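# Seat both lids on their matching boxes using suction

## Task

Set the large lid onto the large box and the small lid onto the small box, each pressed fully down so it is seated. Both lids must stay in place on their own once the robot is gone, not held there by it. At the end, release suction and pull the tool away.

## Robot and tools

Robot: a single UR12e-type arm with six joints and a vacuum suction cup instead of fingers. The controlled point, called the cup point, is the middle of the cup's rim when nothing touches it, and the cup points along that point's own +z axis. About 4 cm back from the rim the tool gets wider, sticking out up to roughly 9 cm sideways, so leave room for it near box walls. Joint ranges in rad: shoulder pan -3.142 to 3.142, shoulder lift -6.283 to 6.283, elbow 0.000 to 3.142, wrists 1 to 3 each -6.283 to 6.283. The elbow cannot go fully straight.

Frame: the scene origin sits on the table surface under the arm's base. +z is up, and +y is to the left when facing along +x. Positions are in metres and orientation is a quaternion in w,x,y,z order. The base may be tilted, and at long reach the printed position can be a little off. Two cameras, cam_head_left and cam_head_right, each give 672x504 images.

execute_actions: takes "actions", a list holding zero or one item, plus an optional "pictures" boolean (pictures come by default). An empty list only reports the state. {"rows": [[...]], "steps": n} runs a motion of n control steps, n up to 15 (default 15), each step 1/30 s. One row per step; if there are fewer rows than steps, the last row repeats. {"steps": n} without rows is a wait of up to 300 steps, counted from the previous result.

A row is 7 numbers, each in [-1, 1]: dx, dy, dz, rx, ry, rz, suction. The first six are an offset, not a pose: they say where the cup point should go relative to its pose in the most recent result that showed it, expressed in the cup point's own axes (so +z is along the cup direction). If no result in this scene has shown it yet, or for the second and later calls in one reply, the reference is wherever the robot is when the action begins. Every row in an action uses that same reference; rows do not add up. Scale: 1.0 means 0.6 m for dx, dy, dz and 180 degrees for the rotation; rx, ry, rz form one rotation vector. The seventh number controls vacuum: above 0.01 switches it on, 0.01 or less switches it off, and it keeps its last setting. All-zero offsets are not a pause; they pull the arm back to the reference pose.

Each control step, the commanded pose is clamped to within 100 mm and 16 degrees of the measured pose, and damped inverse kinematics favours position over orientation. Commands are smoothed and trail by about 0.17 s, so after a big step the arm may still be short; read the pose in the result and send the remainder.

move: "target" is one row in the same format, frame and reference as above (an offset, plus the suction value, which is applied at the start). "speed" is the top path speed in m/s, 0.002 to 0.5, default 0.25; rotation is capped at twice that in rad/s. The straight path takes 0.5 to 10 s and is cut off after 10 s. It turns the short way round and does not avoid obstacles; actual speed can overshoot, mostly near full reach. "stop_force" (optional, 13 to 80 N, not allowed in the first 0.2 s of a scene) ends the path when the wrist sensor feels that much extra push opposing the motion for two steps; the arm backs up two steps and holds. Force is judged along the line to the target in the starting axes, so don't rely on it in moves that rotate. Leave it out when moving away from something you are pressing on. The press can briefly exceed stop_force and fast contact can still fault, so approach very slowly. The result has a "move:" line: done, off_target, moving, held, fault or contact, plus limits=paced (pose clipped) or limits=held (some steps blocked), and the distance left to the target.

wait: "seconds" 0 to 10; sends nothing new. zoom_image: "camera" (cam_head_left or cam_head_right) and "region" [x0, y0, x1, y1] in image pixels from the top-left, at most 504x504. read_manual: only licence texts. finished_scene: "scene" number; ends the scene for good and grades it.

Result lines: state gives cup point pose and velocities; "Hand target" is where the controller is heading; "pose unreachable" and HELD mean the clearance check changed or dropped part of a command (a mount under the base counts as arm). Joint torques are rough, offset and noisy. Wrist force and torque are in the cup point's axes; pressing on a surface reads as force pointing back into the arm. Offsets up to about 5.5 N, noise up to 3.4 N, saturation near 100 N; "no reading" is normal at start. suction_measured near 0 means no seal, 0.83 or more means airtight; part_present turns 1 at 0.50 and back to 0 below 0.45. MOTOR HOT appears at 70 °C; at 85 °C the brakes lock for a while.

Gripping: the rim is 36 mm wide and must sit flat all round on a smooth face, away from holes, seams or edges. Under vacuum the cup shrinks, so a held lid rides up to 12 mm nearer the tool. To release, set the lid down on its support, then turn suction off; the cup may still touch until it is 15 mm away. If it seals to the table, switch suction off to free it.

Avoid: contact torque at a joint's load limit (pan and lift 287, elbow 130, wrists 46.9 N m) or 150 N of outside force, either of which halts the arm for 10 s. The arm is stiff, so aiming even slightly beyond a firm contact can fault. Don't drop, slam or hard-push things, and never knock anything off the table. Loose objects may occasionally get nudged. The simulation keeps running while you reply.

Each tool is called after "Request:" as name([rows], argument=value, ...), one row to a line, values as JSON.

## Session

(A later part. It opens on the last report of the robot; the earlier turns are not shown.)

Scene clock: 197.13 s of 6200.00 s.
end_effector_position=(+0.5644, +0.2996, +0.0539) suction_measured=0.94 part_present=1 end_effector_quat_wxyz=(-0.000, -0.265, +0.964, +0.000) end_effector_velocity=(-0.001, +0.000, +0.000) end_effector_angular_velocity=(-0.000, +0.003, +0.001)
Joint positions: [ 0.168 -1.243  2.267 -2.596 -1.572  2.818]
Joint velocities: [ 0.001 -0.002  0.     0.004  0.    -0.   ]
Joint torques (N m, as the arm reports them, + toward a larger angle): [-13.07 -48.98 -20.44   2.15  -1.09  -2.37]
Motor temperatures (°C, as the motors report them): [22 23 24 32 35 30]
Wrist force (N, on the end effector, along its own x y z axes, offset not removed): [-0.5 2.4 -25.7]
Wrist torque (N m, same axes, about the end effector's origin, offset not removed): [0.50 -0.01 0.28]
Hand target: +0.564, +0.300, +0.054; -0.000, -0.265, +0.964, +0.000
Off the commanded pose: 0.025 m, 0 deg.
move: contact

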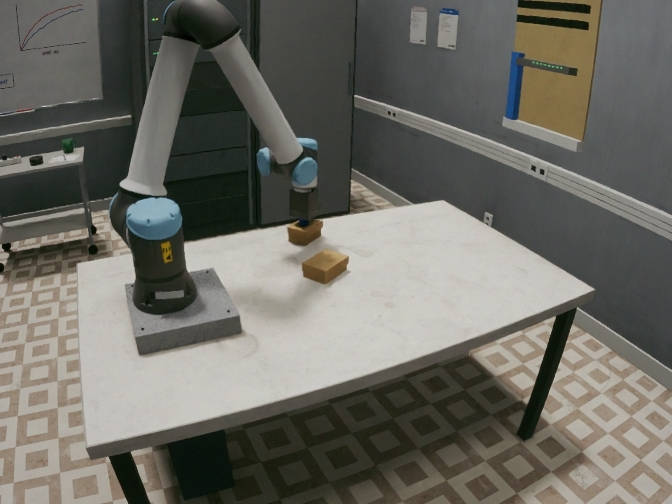

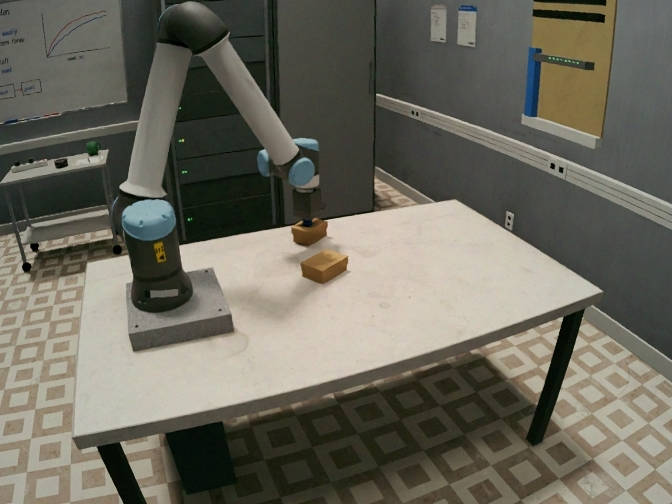

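Request:
move(target=[0,0,-0.007,0,0,0,1], speed=0.006)

Request:
move(target=[0.003,-0.002,0,0,0,0,1], speed=0.004)

Request:
move(target=[0,0,0.05,0,0,0,1], speed=0.004, stop_force=16)

Request:
zoom_image(camera="cam_head_left", region=[275,205,335,250])

Request:
zoom_image(camera="cam_head_right", region=[280,205,340,250])

Scene clock: 216.23 s of 6200.00 s.
end_effector_position=(+0.5644, +0.2996, +0.0579) suction_measured=0.94 part_present=1 end_effector_quat_wxyz=(-0.000, -0.265, +0.964, +0.000) end_effector_velocity=(+0.000, -0.000, +0.002) end_effector_angular_velocity=(-0.000, -0.001, -0.000)
Joint positions: [ 0.168 -1.25   2.265 -2.587 -1.572  2.818]
Joint velocities: [ 0.    -0.004 -0.     0.004 -0.     0.   ]
Joint torques (N m, as the arm reports them, + toward a larger angle): [ -4.87 -60.87 -31.63   0.    -1.    -2.47]
Motor temperatures (°C, as the motors report them): [22 23 24 32 35 30]
Wrist force (N, on the end effector, along its own x y z axes, offset not removed): [-4.9 5.9 -2.0]
Wrist torque (N m, same axes, about the end effector's origin, offset not removed): [0.85 0.83 0.13]
Hand target: +0.564, +0.300, +0.058; -0.000, -0.265, +0.964, +0.000
Off the commanded pose: 0.000 m, 0 deg.
After step 90, 15.23 s passed at rest.
move: done

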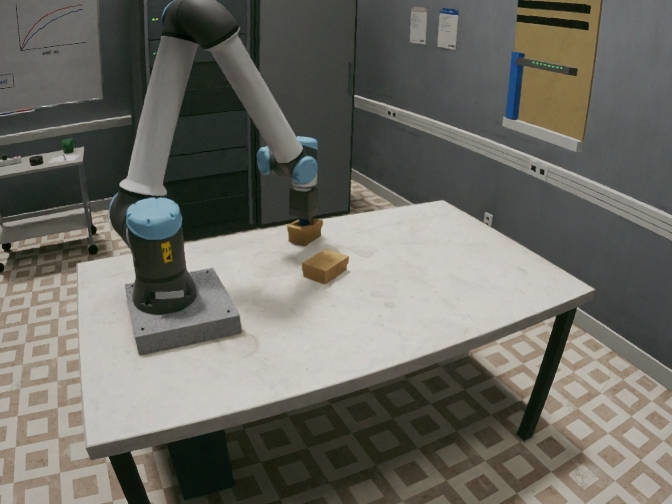

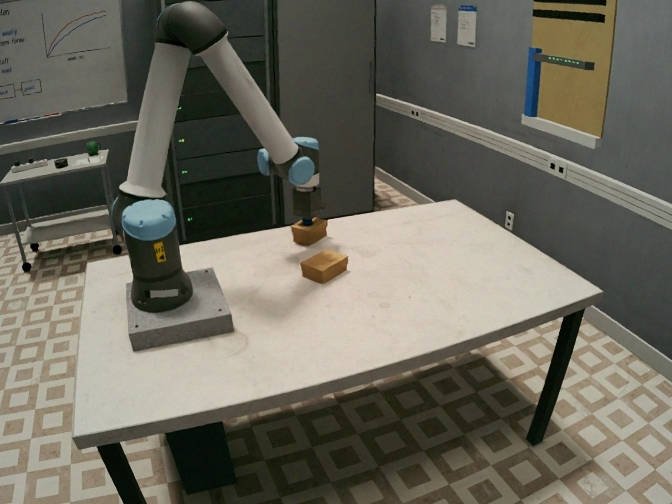

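Scene clock: 217.00 s of 6200.00 s.
end_effector_position=(+0.5635, +0.2977, +0.0579) suction_measured=0.94 part_present=1 end_effector_quat_wxyz=(-0.000, -0.265, +0.964, +0.000) end_effector_velocity=(-0.001, -0.001, -0.001) end_effector_angular_velocity=(-0.000, +0.001, -0.001)
Joint positions: [ 0.165 -1.252  2.268 -2.589 -1.572  2.815]
Joint velocities: [-0.002 -0.001  0.003 -0.001  0.    -0.001]
Joint torques (N m, as the arm reports them, + toward a larger angle): [-16.61 -62.39 -20.56  -8.17  -1.16  -2.92]
Motor temperatures (°C, as the motors report them): [22 23 24 32 35 30]
Wrist force (N, on the end effector, along its own x y z axes, offset not removed): [1.4 3.8 -5.8]
Wrist torque (N m, same axes, about the end effector's origin, offset not removed): [0.58 -0.29 -0.01]
Hand target: +0.563, +0.298, +0.058; -0.000, -0.265, +0.964, +0.000
Off the commanded pose: 0.000 m, 0 deg.
move: done

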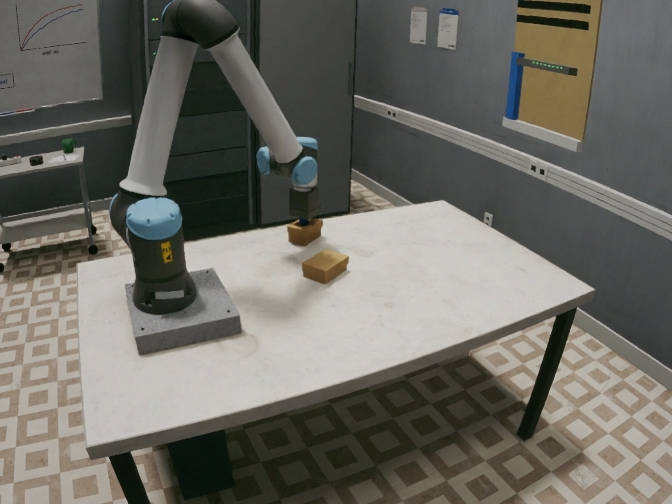

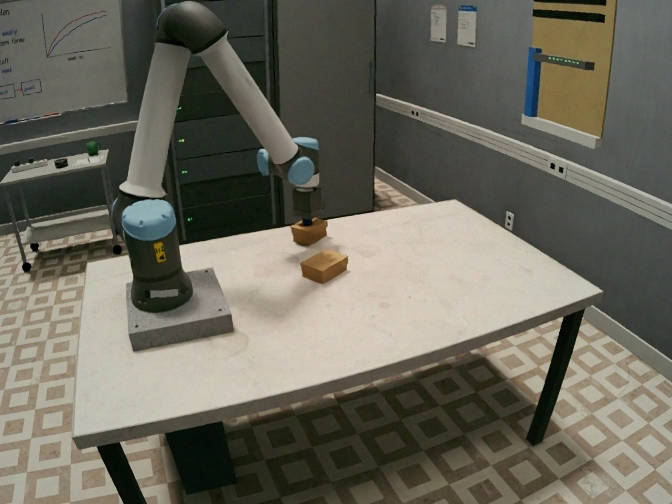

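Scene clock: 218.33 s of 6200.00 s.
end_effector_position=(+0.5635, +0.2977, +0.0541) suction_measured=0.94 part_present=1 end_effector_quat_wxyz=(-0.000, -0.265, +0.964, +0.000) end_effector_velocity=(+0.000, +0.000, +0.001) end_effector_angular_velocity=(+0.000, +0.001, +0.001)
Joint positions: [ 0.165 -1.245  2.27  -2.597 -1.572  2.815]
Joint velocities: [ 0.    -0.001 -0.002  0.004  0.001 -0.   ]
Joint torques (N m, as the arm reports them, + toward a larger angle): [  5.32 -51.49 -22.11   1.64  -0.9    3.03]
Motor temperatures (°C, as the motors report them): [22 23 24 32 35 30]
Wrist force (N, on the end effector, along its own x y z axes, offset not removed): [2.9 -5.3 -17.7]
Wrist torque (N m, same axes, about the end effector's origin, offset not removed): [-0.80 -0.35 0.20]
Hand target: +0.564, +0.298, +0.054; -0.000, -0.265, +0.964, +0.000
Off the commanded pose: 0.026 m, 0 deg.
move: contact

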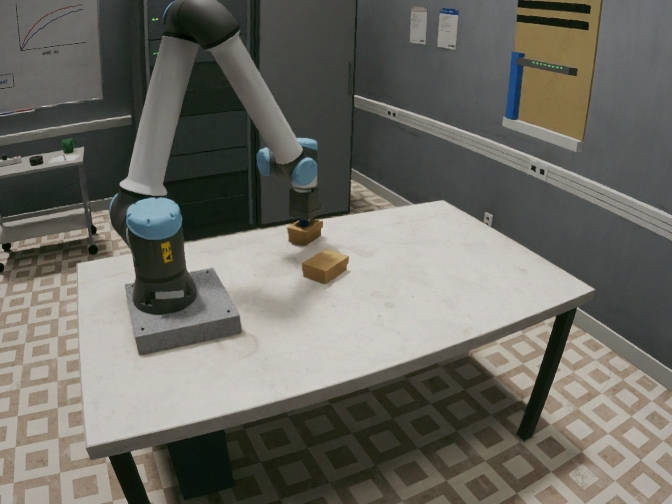

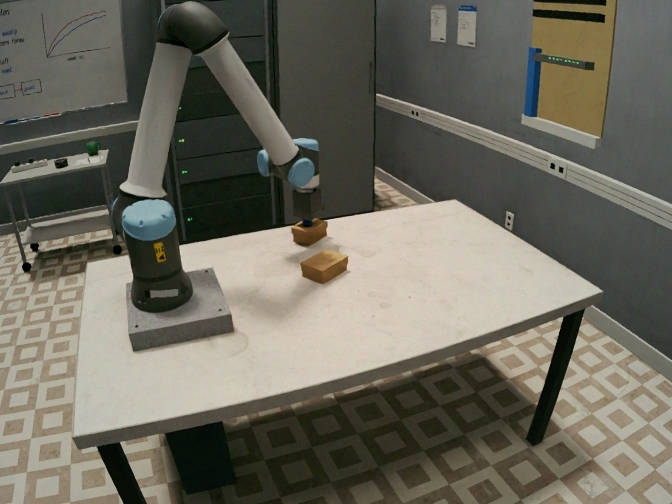

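Region (275, 205, 335, 250) of cam_head_left's 672x504 image, scaled by 8.400, with more detail than that image has; it fills the top 378 rows of this view, and the rest is white.

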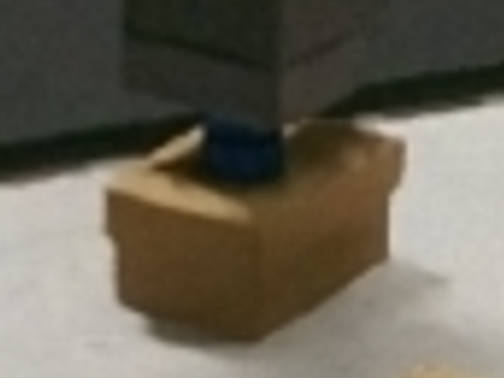

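Region (280, 205, 340, 250) of cam_head_right's 672x504 image, scaled by 8.400, with more detail than that image has; it fills the top 378 rows of this view, and the rest is white.

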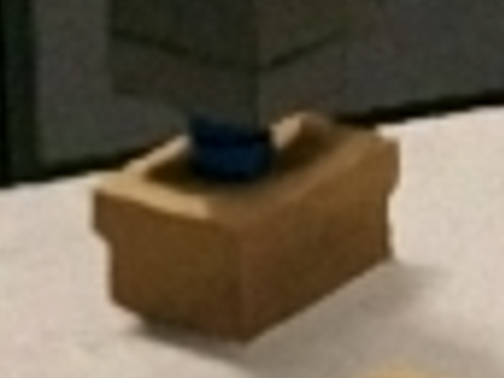

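Request:
move(target=[0,0,-0.013,0,0,0,1], speed=0.008)

Request:
zoom_image(camera="cam_head_left", region=[275,205,335,250])

Request:
zoom_image(camera="cam_head_right", region=[280,205,340,250])

Scene clock: 232.13 s of 6200.00 s.
end_effector_position=(+0.5635, +0.2977, +0.0617) suction_measured=0.94 part_present=1 end_effector_quat_wxyz=(-0.000, -0.265, +0.964, +0.000) end_effector_velocity=(-0.000, +0.000, +0.003) end_effector_angular_velocity=(+0.000, -0.001, +0.001)
Joint positions: [ 0.165 -1.259  2.267 -2.581 -1.572  2.815]
Joint velocities: [ 0.    -0.005 -0.     0.004 -0.    -0.   ]
Joint torques (N m, as the arm reports them, + toward a larger angle): [  8.17 -60.   -32.37  -0.19  -1.21   3.79]
Motor temperatures (°C, as the motors report them): [22 23 24 32 35 30]
Wrist force (N, on the end effector, along its own x y z axes, offset not removed): [-5.4 2.6 -4.8]
Wrist torque (N m, same axes, about the end effector's origin, offset not removed): [0.44 0.68 0.19]
Hand target: +0.564, +0.298, +0.062; -0.000, -0.265, +0.964, +0.000
Off the commanded pose: 0.000 m, 0 deg.
After step 90, 9.63 s passed at rest.
move: done

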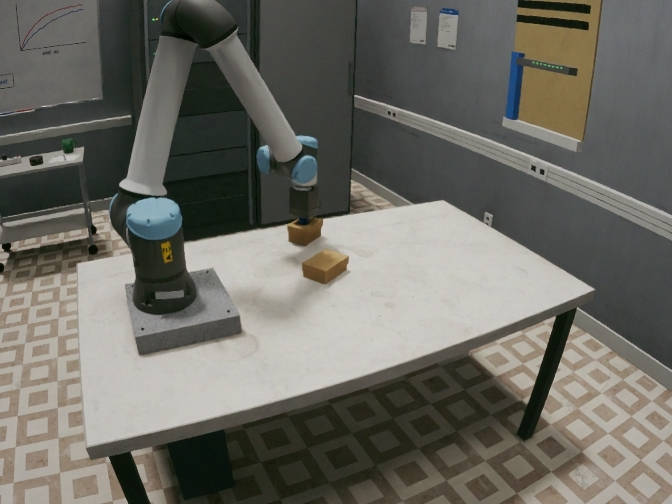

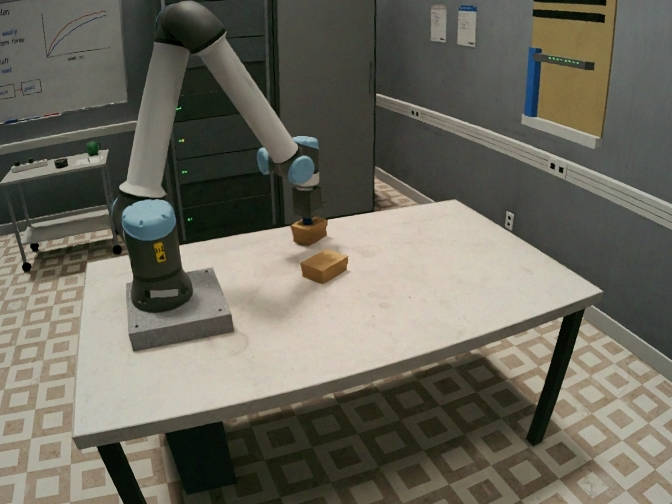

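Region (275, 205, 335, 250) of cam_head_left's 672x504 image, scaled by 8.400, with more detail than that image has; it fills the top 378 rows of this view, and the rest is white.

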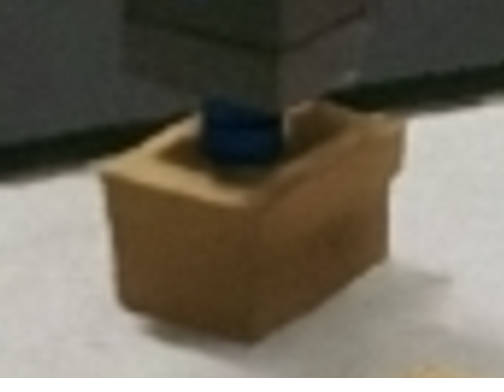

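Region (280, 205, 340, 250) of cam_head_right's 672x504 image, scaled by 8.400, with more detail than that image has; it fills the top 378 rows of this view, and the rest is white.

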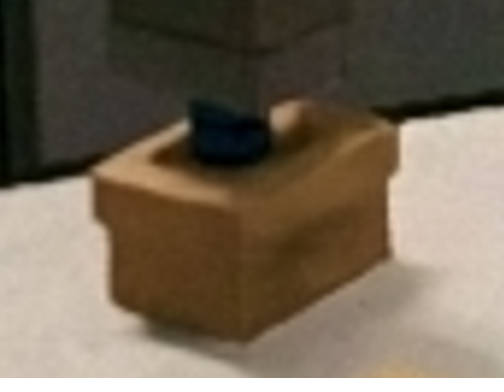

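Request:
move(target=[0,-0.004,-0.002,0,0,0,1], speed=0.005)

Request:
move(target=[0,0,0.05,0,0,0,1], speed=0.004, stop_force=16)

Request:
zoom_image(camera="cam_head_left", region=[275,205,335,250])

Request:
zoom_image(camera="cam_head_right", region=[280,205,340,250])

Scene clock: 239.43 s of 6200.00 s.
end_effector_position=(+0.5647, +0.2958, +0.0628) suction_measured=0.94 part_present=1 end_effector_quat_wxyz=(-0.000, -0.265, +0.964, +0.000) end_effector_velocity=(+0.001, -0.001, +0.000) end_effector_angular_velocity=(-0.000, -0.000, -0.000)
Joint positions: [ 0.162 -1.261  2.266 -2.578 -1.572  2.811]
Joint velocities: [-0.002 -0.    -0.     0.001 -0.    -0.002]
Joint torques (N m, as the arm reports them, + toward a larger angle): [-16.31 -62.32 -32.83  -0.03  -1.01  -2.74]
Motor temperatures (°C, as the motors report them): [22 23 24 32 35 30]
Wrist force (N, on the end effector, along its own x y z axes, offset not removed): [1.6 1.6 -2.3]
Wrist torque (N m, same axes, about the end effector's origin, offset not removed): [0.39 -0.58 -0.07]
Hand target: +0.565, +0.296, +0.063; -0.000, -0.265, +0.964, +0.000
Off the commanded pose: 0.000 m, 0 deg.
After step 90, 3.57 s passed at rest.
move: done

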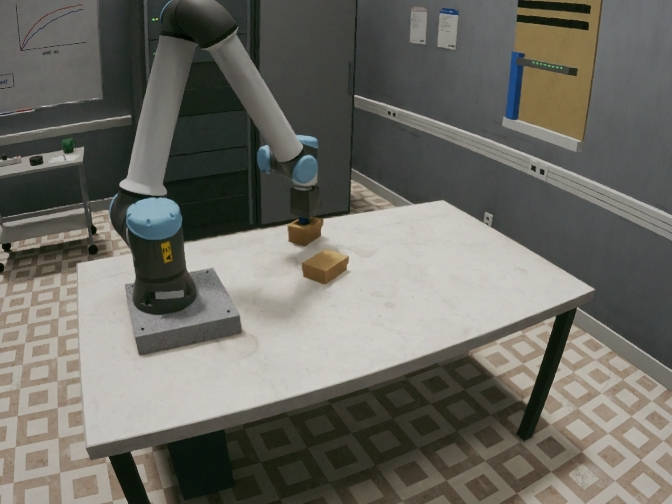

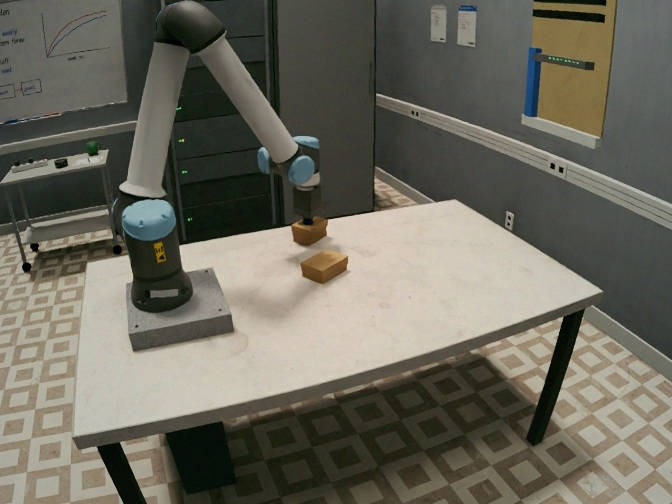

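Scene clock: 242.07 s of 6200.00 s.
end_effector_position=(+0.5648, +0.2958, +0.0539) suction_measured=0.94 part_present=1 end_effector_quat_wxyz=(-0.000, -0.265, +0.964, +0.000) end_effector_velocity=(-0.001, +0.001, +0.000) end_effector_angular_velocity=(+0.000, +0.003, +0.001)
Joint positions: [ 0.162 -1.245  2.27  -2.598 -1.572  2.811]
Joint velocities: [ 0.001 -0.001 -0.     0.004  0.001 -0.   ]
Joint torques (N m, as the arm reports them, + toward a larger angle): [  9.34 -48.43 -19.33   1.94  -0.75   3.18]
Motor temperatures (°C, as the motors report them): [22 23 24 32 35 30]
Wrist force (N, on the end effector, along its own x y z axes, offset not removed): [1.4 -1.6 -21.2]
Wrist torque (N m, same axes, about the end effector's origin, offset not removed): [-0.14 0.00 0.11]
Hand target: +0.565, +0.296, +0.054; -0.000, -0.265, +0.964, +0.000
Off the commanded pose: 0.021 m, 0 deg.
move: contact

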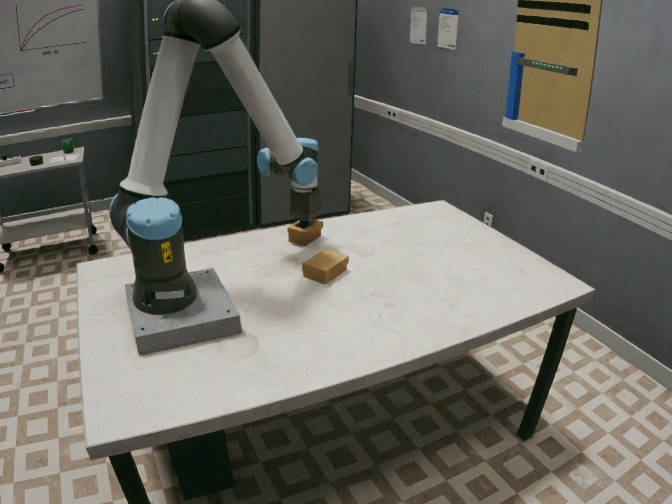

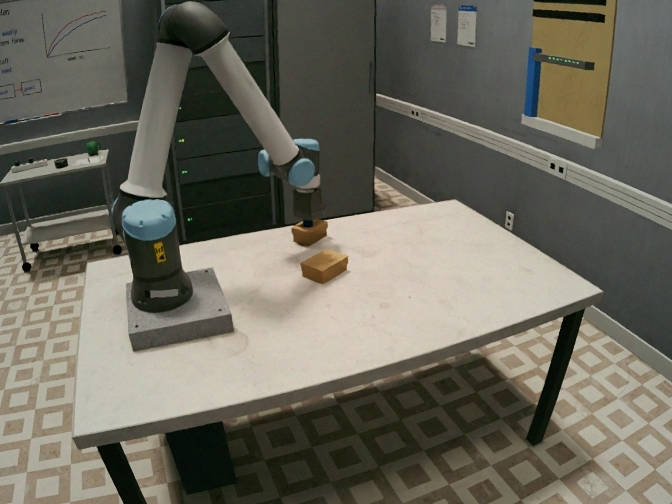

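Region (275, 205, 335, 250) of cam_head_left's 672x504 image, scaled by 8.400, with more detail than that image has; it fills the top 378 rows of this view, and the rest is white.

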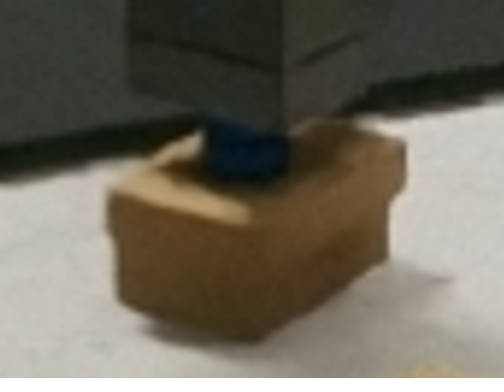

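Region (280, 205, 340, 250) of cam_head_right's 672x504 image, scaled by 8.400, with more detail than that image has; it fills the top 378 rows of this view, and the rest is white.

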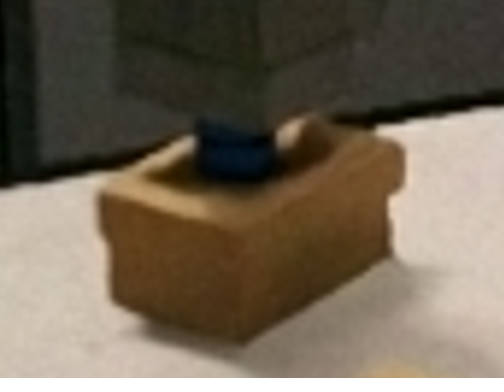

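Request:
move(target=[0,0,-0.013,0,0,0,1], speed=0.008)

Request:
move(target=[-0.004,0,0,0,0,0,1], speed=0.005)

Request:
move(target=[0,0,0.05,0,0,0,1], speed=0.004, stop_force=16)

Request:
zoom_image(camera="cam_head_left", region=[275,205,335,250])

Request:
zoom_image(camera="cam_head_right", region=[280,205,340,250])

Scene clock: 252.80 s of 6200.00 s.
end_effector_position=(+0.5647, +0.2958, +0.0614) suction_measured=0.94 part_present=1 end_effector_quat_wxyz=(-0.000, -0.265, +0.964, +0.000) end_effector_velocity=(-0.001, -0.000, +0.001) end_effector_angular_velocity=(-0.001, +0.002, +0.001)
Joint positions: [ 0.162 -1.258  2.267 -2.582 -1.572  2.811]
Joint velocities: [-0.    -0.003  0.     0.005 -0.    -0.001]
Joint torques (N m, as the arm reports them, + toward a larger angle): [ 10.19 -60.27 -32.46   0.15  -1.01   3.56]
Motor temperatures (°C, as the motors report them): [22 23 24 32 35 30]
Wrist force (N, on the end effector, along its own x y z axes, offset not removed): [-2.0 1.1 -3.9]
Wrist torque (N m, same axes, about the end effector's origin, offset not removed): [0.39 0.05 0.41]
Hand target: +0.565, +0.296, +0.062; -0.000, -0.265, +0.964, +0.000
Off the commanded pose: 0.000 m, 0 deg.
After step 90, 6.57 s passed at rest.
move: done

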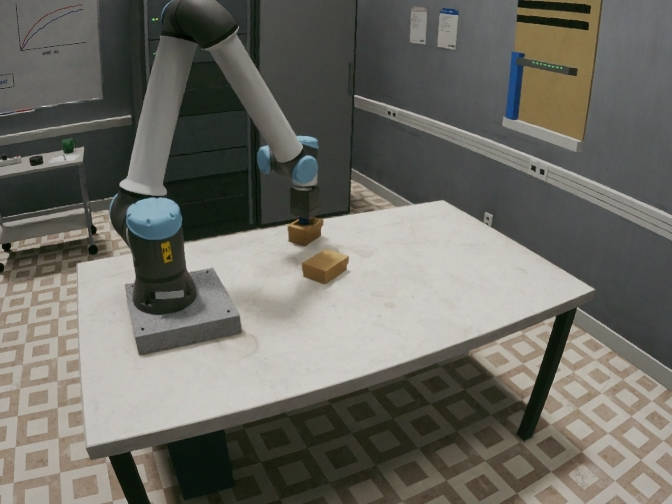

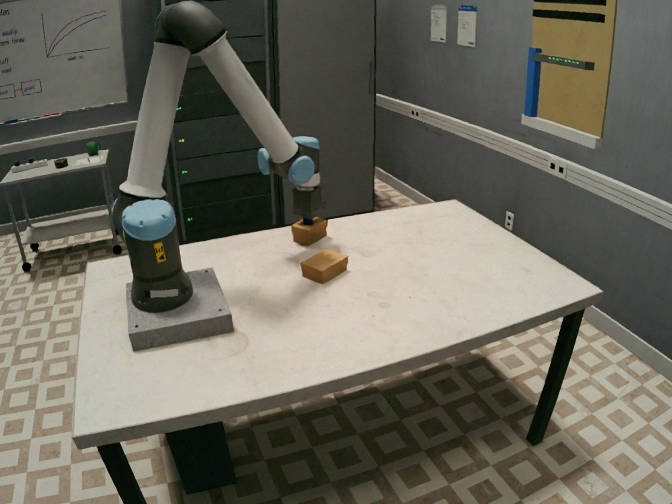

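Scene clock: 253.50 s of 6200.00 s.
end_effector_position=(+0.5667, +0.2969, +0.0614) suction_measured=0.94 part_present=1 end_effector_quat_wxyz=(-0.000, -0.265, +0.964, +0.000) end_effector_velocity=(+0.001, +0.001, -0.000) end_effector_angular_velocity=(+0.000, +0.001, -0.001)
Joint positions: [ 0.163 -1.256  2.263 -2.58  -1.572  2.813]
Joint velocities: [ 0.     0.001 -0.002  0.001  0.001  0.001]
Joint torques (N m, as the arm reports them, + toward a larger angle): [ 11.45 -41.02 -33.83   0.43  -0.92   3.66]
Motor temperatures (°C, as the motors report them): [22 23 24 32 35 30]
Wrist force (N, on the end effector, along its own x y z axes, offset not removed): [-4.0 5.8 -8.7]
Wrist torque (N m, same axes, about the end effector's origin, offset not removed): [1.17 0.39 0.03]
Hand target: +0.567, +0.297, +0.061; -0.000, -0.265, +0.964, +0.000
Off the commanded pose: 0.000 m, 0 deg.
move: done

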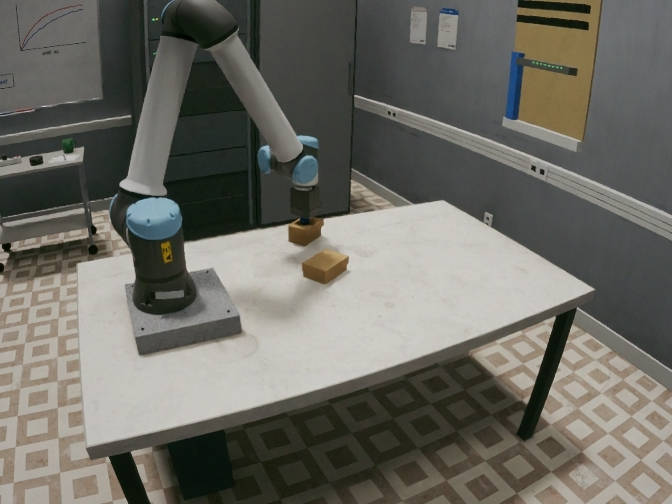

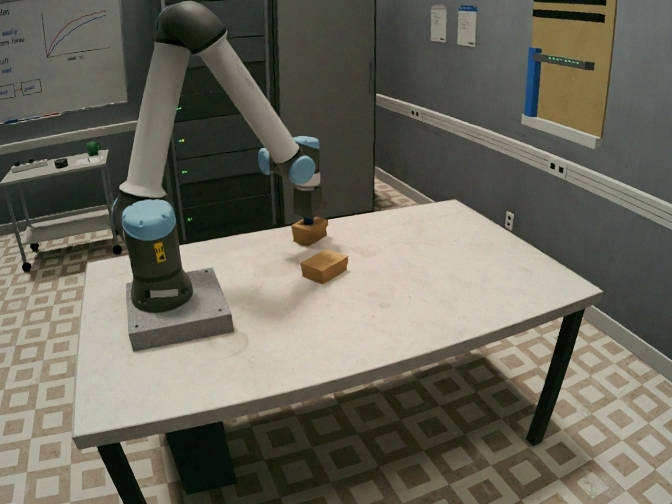

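Scene clock: 255.77 s of 6200.00 s.
end_effector_position=(+0.5667, +0.2970, +0.0539) suction_measured=0.94 part_present=1 end_effector_quat_wxyz=(+0.000, -0.265, +0.964, +0.000) end_effector_velocity=(-0.001, +0.000, -0.001) end_effector_angular_velocity=(-0.001, +0.005, -0.000)
Joint positions: [ 0.163 -1.242  2.265 -2.596 -1.572  2.813]
Joint velocities: [ 0.001  0.001 -0.     0.004  0.     0.001]
Joint torques (N m, as the arm reports them, + toward a larger angle): [-13.25 -48.28 -19.77   1.91  -0.98  -2.36]
Motor temperatures (°C, as the motors report them): [22 23 24 32 35 30]
Wrist force (N, on the end effector, along its own x y z axes, offset not removed): [2.8 3.6 -28.3]
Wrist torque (N m, same axes, about the end effector's origin, offset not removed): [0.80 -0.26 0.16]
Hand target: +0.567, +0.297, +0.054; +0.000, -0.265, +0.964, +0.000
Off the commanded pose: 0.023 m, 0 deg.
move: contact

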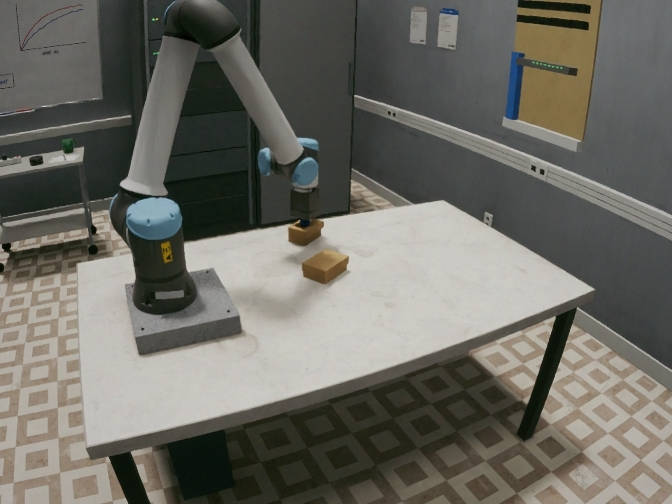

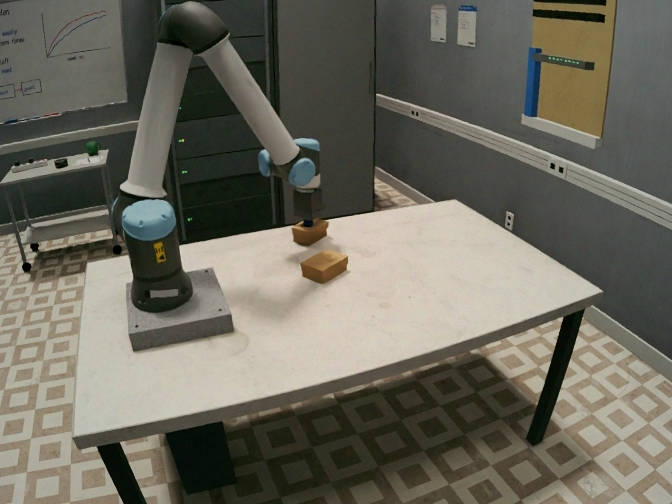

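Region (275, 205, 335, 250) of cam_head_left's 672x504 image, scaled by 8.400, with more detail than that image has; it fills the top 378 rows of this view, and the rest is white.

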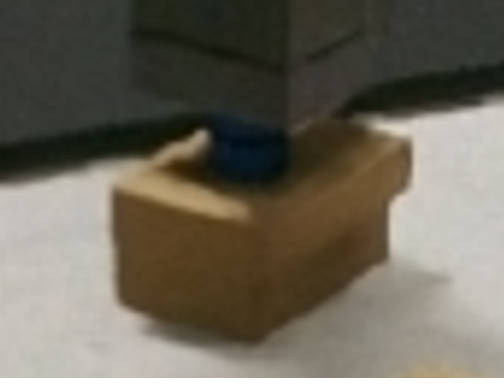

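Region (280, 205, 340, 250) of cam_head_right's 672x504 image, scaled by 8.400, with more detail than that image has; it fills the top 378 rows of this view, and the rest is white.

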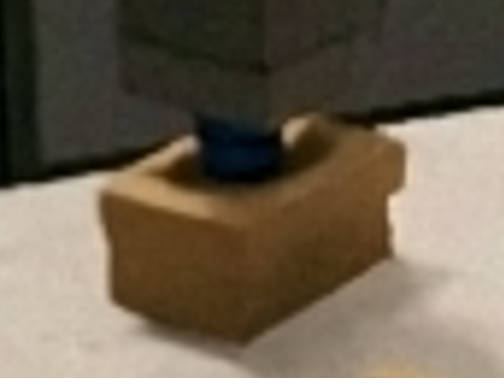

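Request:
move(target=[0,0,-0.016,0,0,0,1], speed=0.01)

Request:
zoom_image(camera="cam_head_left", region=[275,205,335,250])

Request:
zoom_image(camera="cam_head_right", region=[280,205,340,250])

Scene clock: 266.67 s of 6200.00 s.
end_effector_position=(+0.5667, +0.2970, +0.0632) suction_measured=0.94 part_present=1 end_effector_quat_wxyz=(+0.000, -0.265, +0.964, +0.000) end_effector_velocity=(-0.001, -0.000, +0.003) end_effector_angular_velocity=(-0.001, +0.001, -0.001)
Joint positions: [ 0.163 -1.259  2.262 -2.576 -1.572  2.813]
Joint velocities: [-0.    -0.005 -0.     0.006 -0.     0.001]
Joint torques (N m, as the arm reports them, + toward a larger angle): [ -8.86 -62.73 -33.19  -0.06  -0.93   3.74]
Motor temperatures (°C, as the motors report them): [22 23 24 32 35 30]
Wrist force (N, on the end effector, along its own x y z axes, offset not removed): [3.0 -0.7 -6.3]
Wrist torque (N m, same axes, about the end effector's origin, offset not removed): [0.14 -0.90 0.05]
Hand target: +0.567, +0.297, +0.064; +0.000, -0.265, +0.964, +0.000
Off the commanded pose: 0.000 m, 0 deg.
After step 90, 6.73 s passed at rest.
move: done

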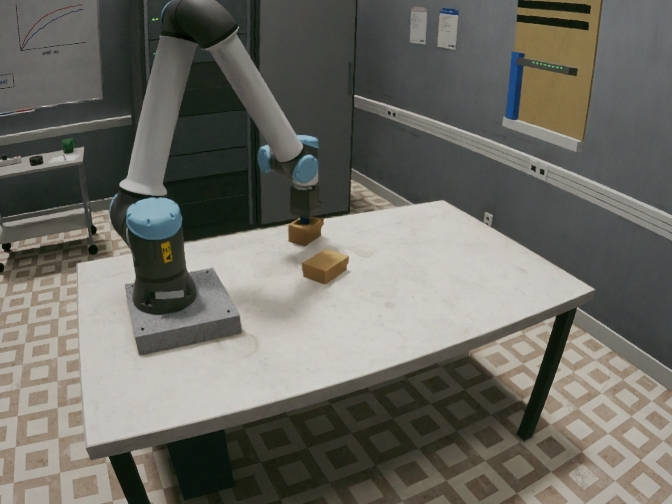

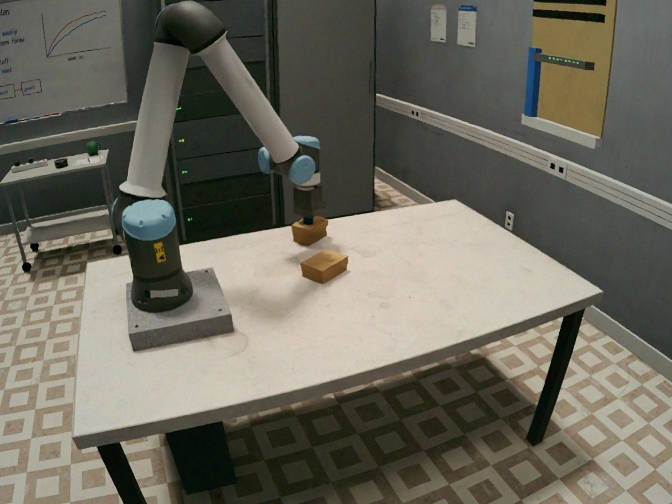

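Region (275, 205, 335, 250) of cam_head_left's 672x504 image, scaled by 8.400, with more detail than that image has; it fills the top 378 rows of this view, and the rest is white.

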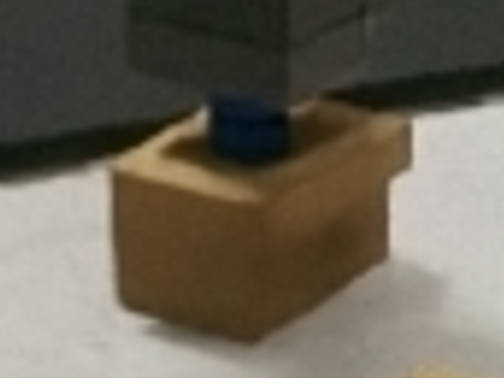

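Region (280, 205, 340, 250) of cam_head_right's 672x504 image, scaled by 8.400, with more detail than that image has; it fills the top 378 rows of this view, and the rest is white.

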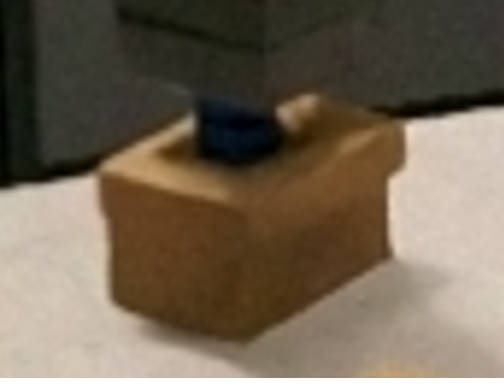

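Request:
move(target=[0.002,0,0.003,0,0,-0.02,1], speed=0.01)

Request:
move(target=[0,0,0.05,0,0,0,1], speed=0.004, stop_force=16)

Request:
zoom_image(camera="cam_head_left", region=[275,205,335,250])

Request:
zoom_image(camera="cam_head_right", region=[280,205,340,250])

Scene clock: 278.77 s of 6200.00 s.
end_effector_position=(+0.5657, +0.2963, +0.0614) suction_measured=0.94 part_present=1 end_effector_quat_wxyz=(+0.000, -0.295, +0.956, +0.000) end_effector_velocity=(+0.001, -0.000, -0.000) end_effector_angular_velocity=(+0.000, -0.000, +0.005)
Joint positions: [ 0.163 -1.257  2.265 -2.581 -1.572  2.75 ]
Joint velocities: [-0.     0.001 -0.001 -0.001  0.    -0.005]
Joint torques (N m, as the arm reports them, + toward a larger angle): [-16.37 -41.05 -20.77  -7.99  -2.1   -2.51]
Motor temperatures (°C, as the motors report them): [22 23 24 32 35 30]
Wrist force (N, on the end effector, along its own x y z axes, offset not removed): [-0.6 0.3 -4.4]
Wrist torque (N m, same axes, about the end effector's origin, offset not removed): [0.10 -0.11 0.23]
Hand target: +0.566, +0.296, +0.061; +0.000, -0.295, +0.955, +0.000
Off the commanded pose: 0.000 m, 0 deg.
After step 90, 5.73 s passed at rest.
move: done

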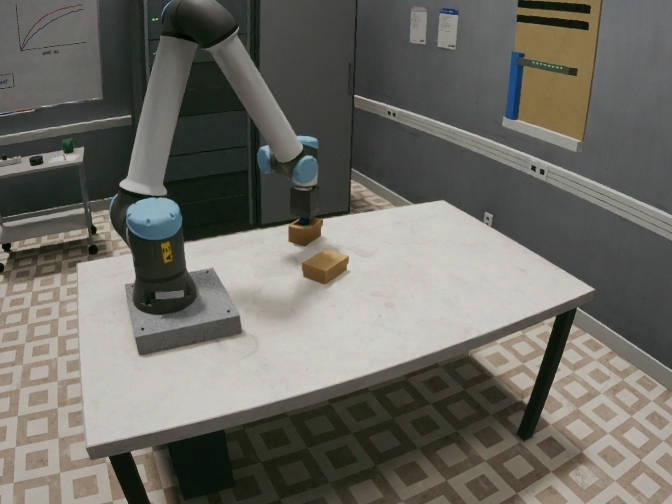

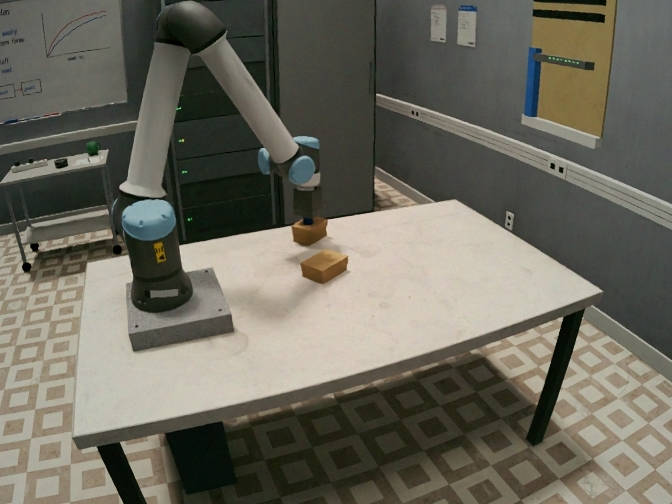

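Scene clock: 281.00 s of 6200.00 s.
end_effector_position=(+0.5658, +0.2964, +0.0540) suction_measured=0.94 part_present=1 end_effector_quat_wxyz=(+0.000, -0.295, +0.956, +0.000) end_effector_velocity=(-0.001, +0.000, +0.000) end_effector_angular_velocity=(-0.001, +0.003, +0.002)
Joint positions: [ 0.163 -1.244  2.268 -2.597 -1.572  2.75 ]
Joint velocities: [ 0.001 -0.001  0.     0.004 -0.001 -0.001]
Joint torques (N m, as the arm reports them, + toward a larger angle): [-14.6  -52.82 -19.97   1.66  -1.19   3.16]
Motor temperatures (°C, as the motors report them): [22 23 24 32 35 30]
Wrist force (N, on the end effector, along its own x y z axes, offset not removed): [2.8 3.0 -23.5]
Wrist torque (N m, same axes, about the end effector's origin, offset not removed): [0.46 -0.14 0.21]
Hand target: +0.566, +0.296, +0.054; +0.000, -0.295, +0.956, +0.000
Off the commanded pose: 0.023 m, 0 deg.
move: contact

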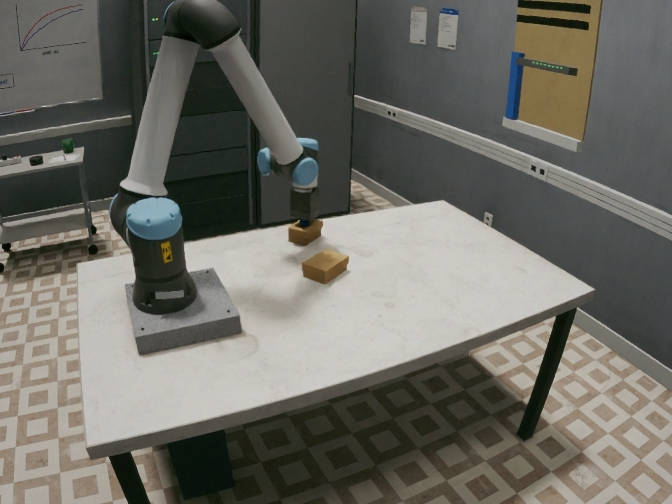

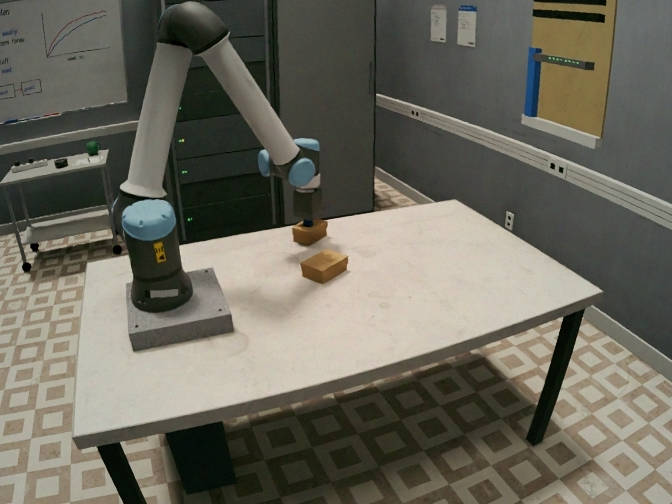

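Region (275, 205, 335, 250) of cam_head_left's 672x504 image, scaled by 8.400, with more detail than that image has; it fills the top 378 rows of this view, and the rest is white.

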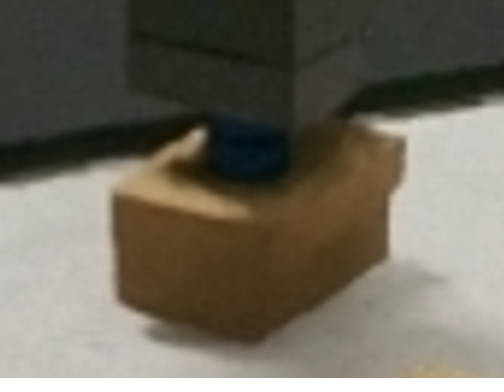

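Region (280, 205, 340, 250) of cam_head_right's 672x504 image, scaled by 8.400, with more detail than that image has; it fills the top 378 rows of this view, and the rest is white.

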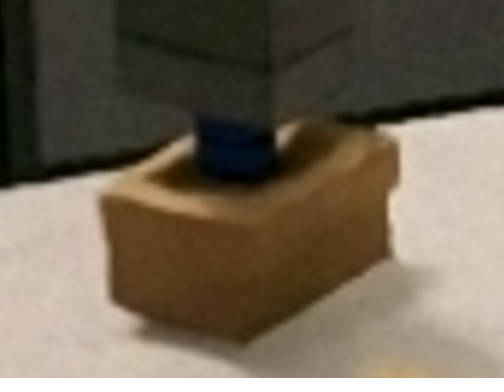

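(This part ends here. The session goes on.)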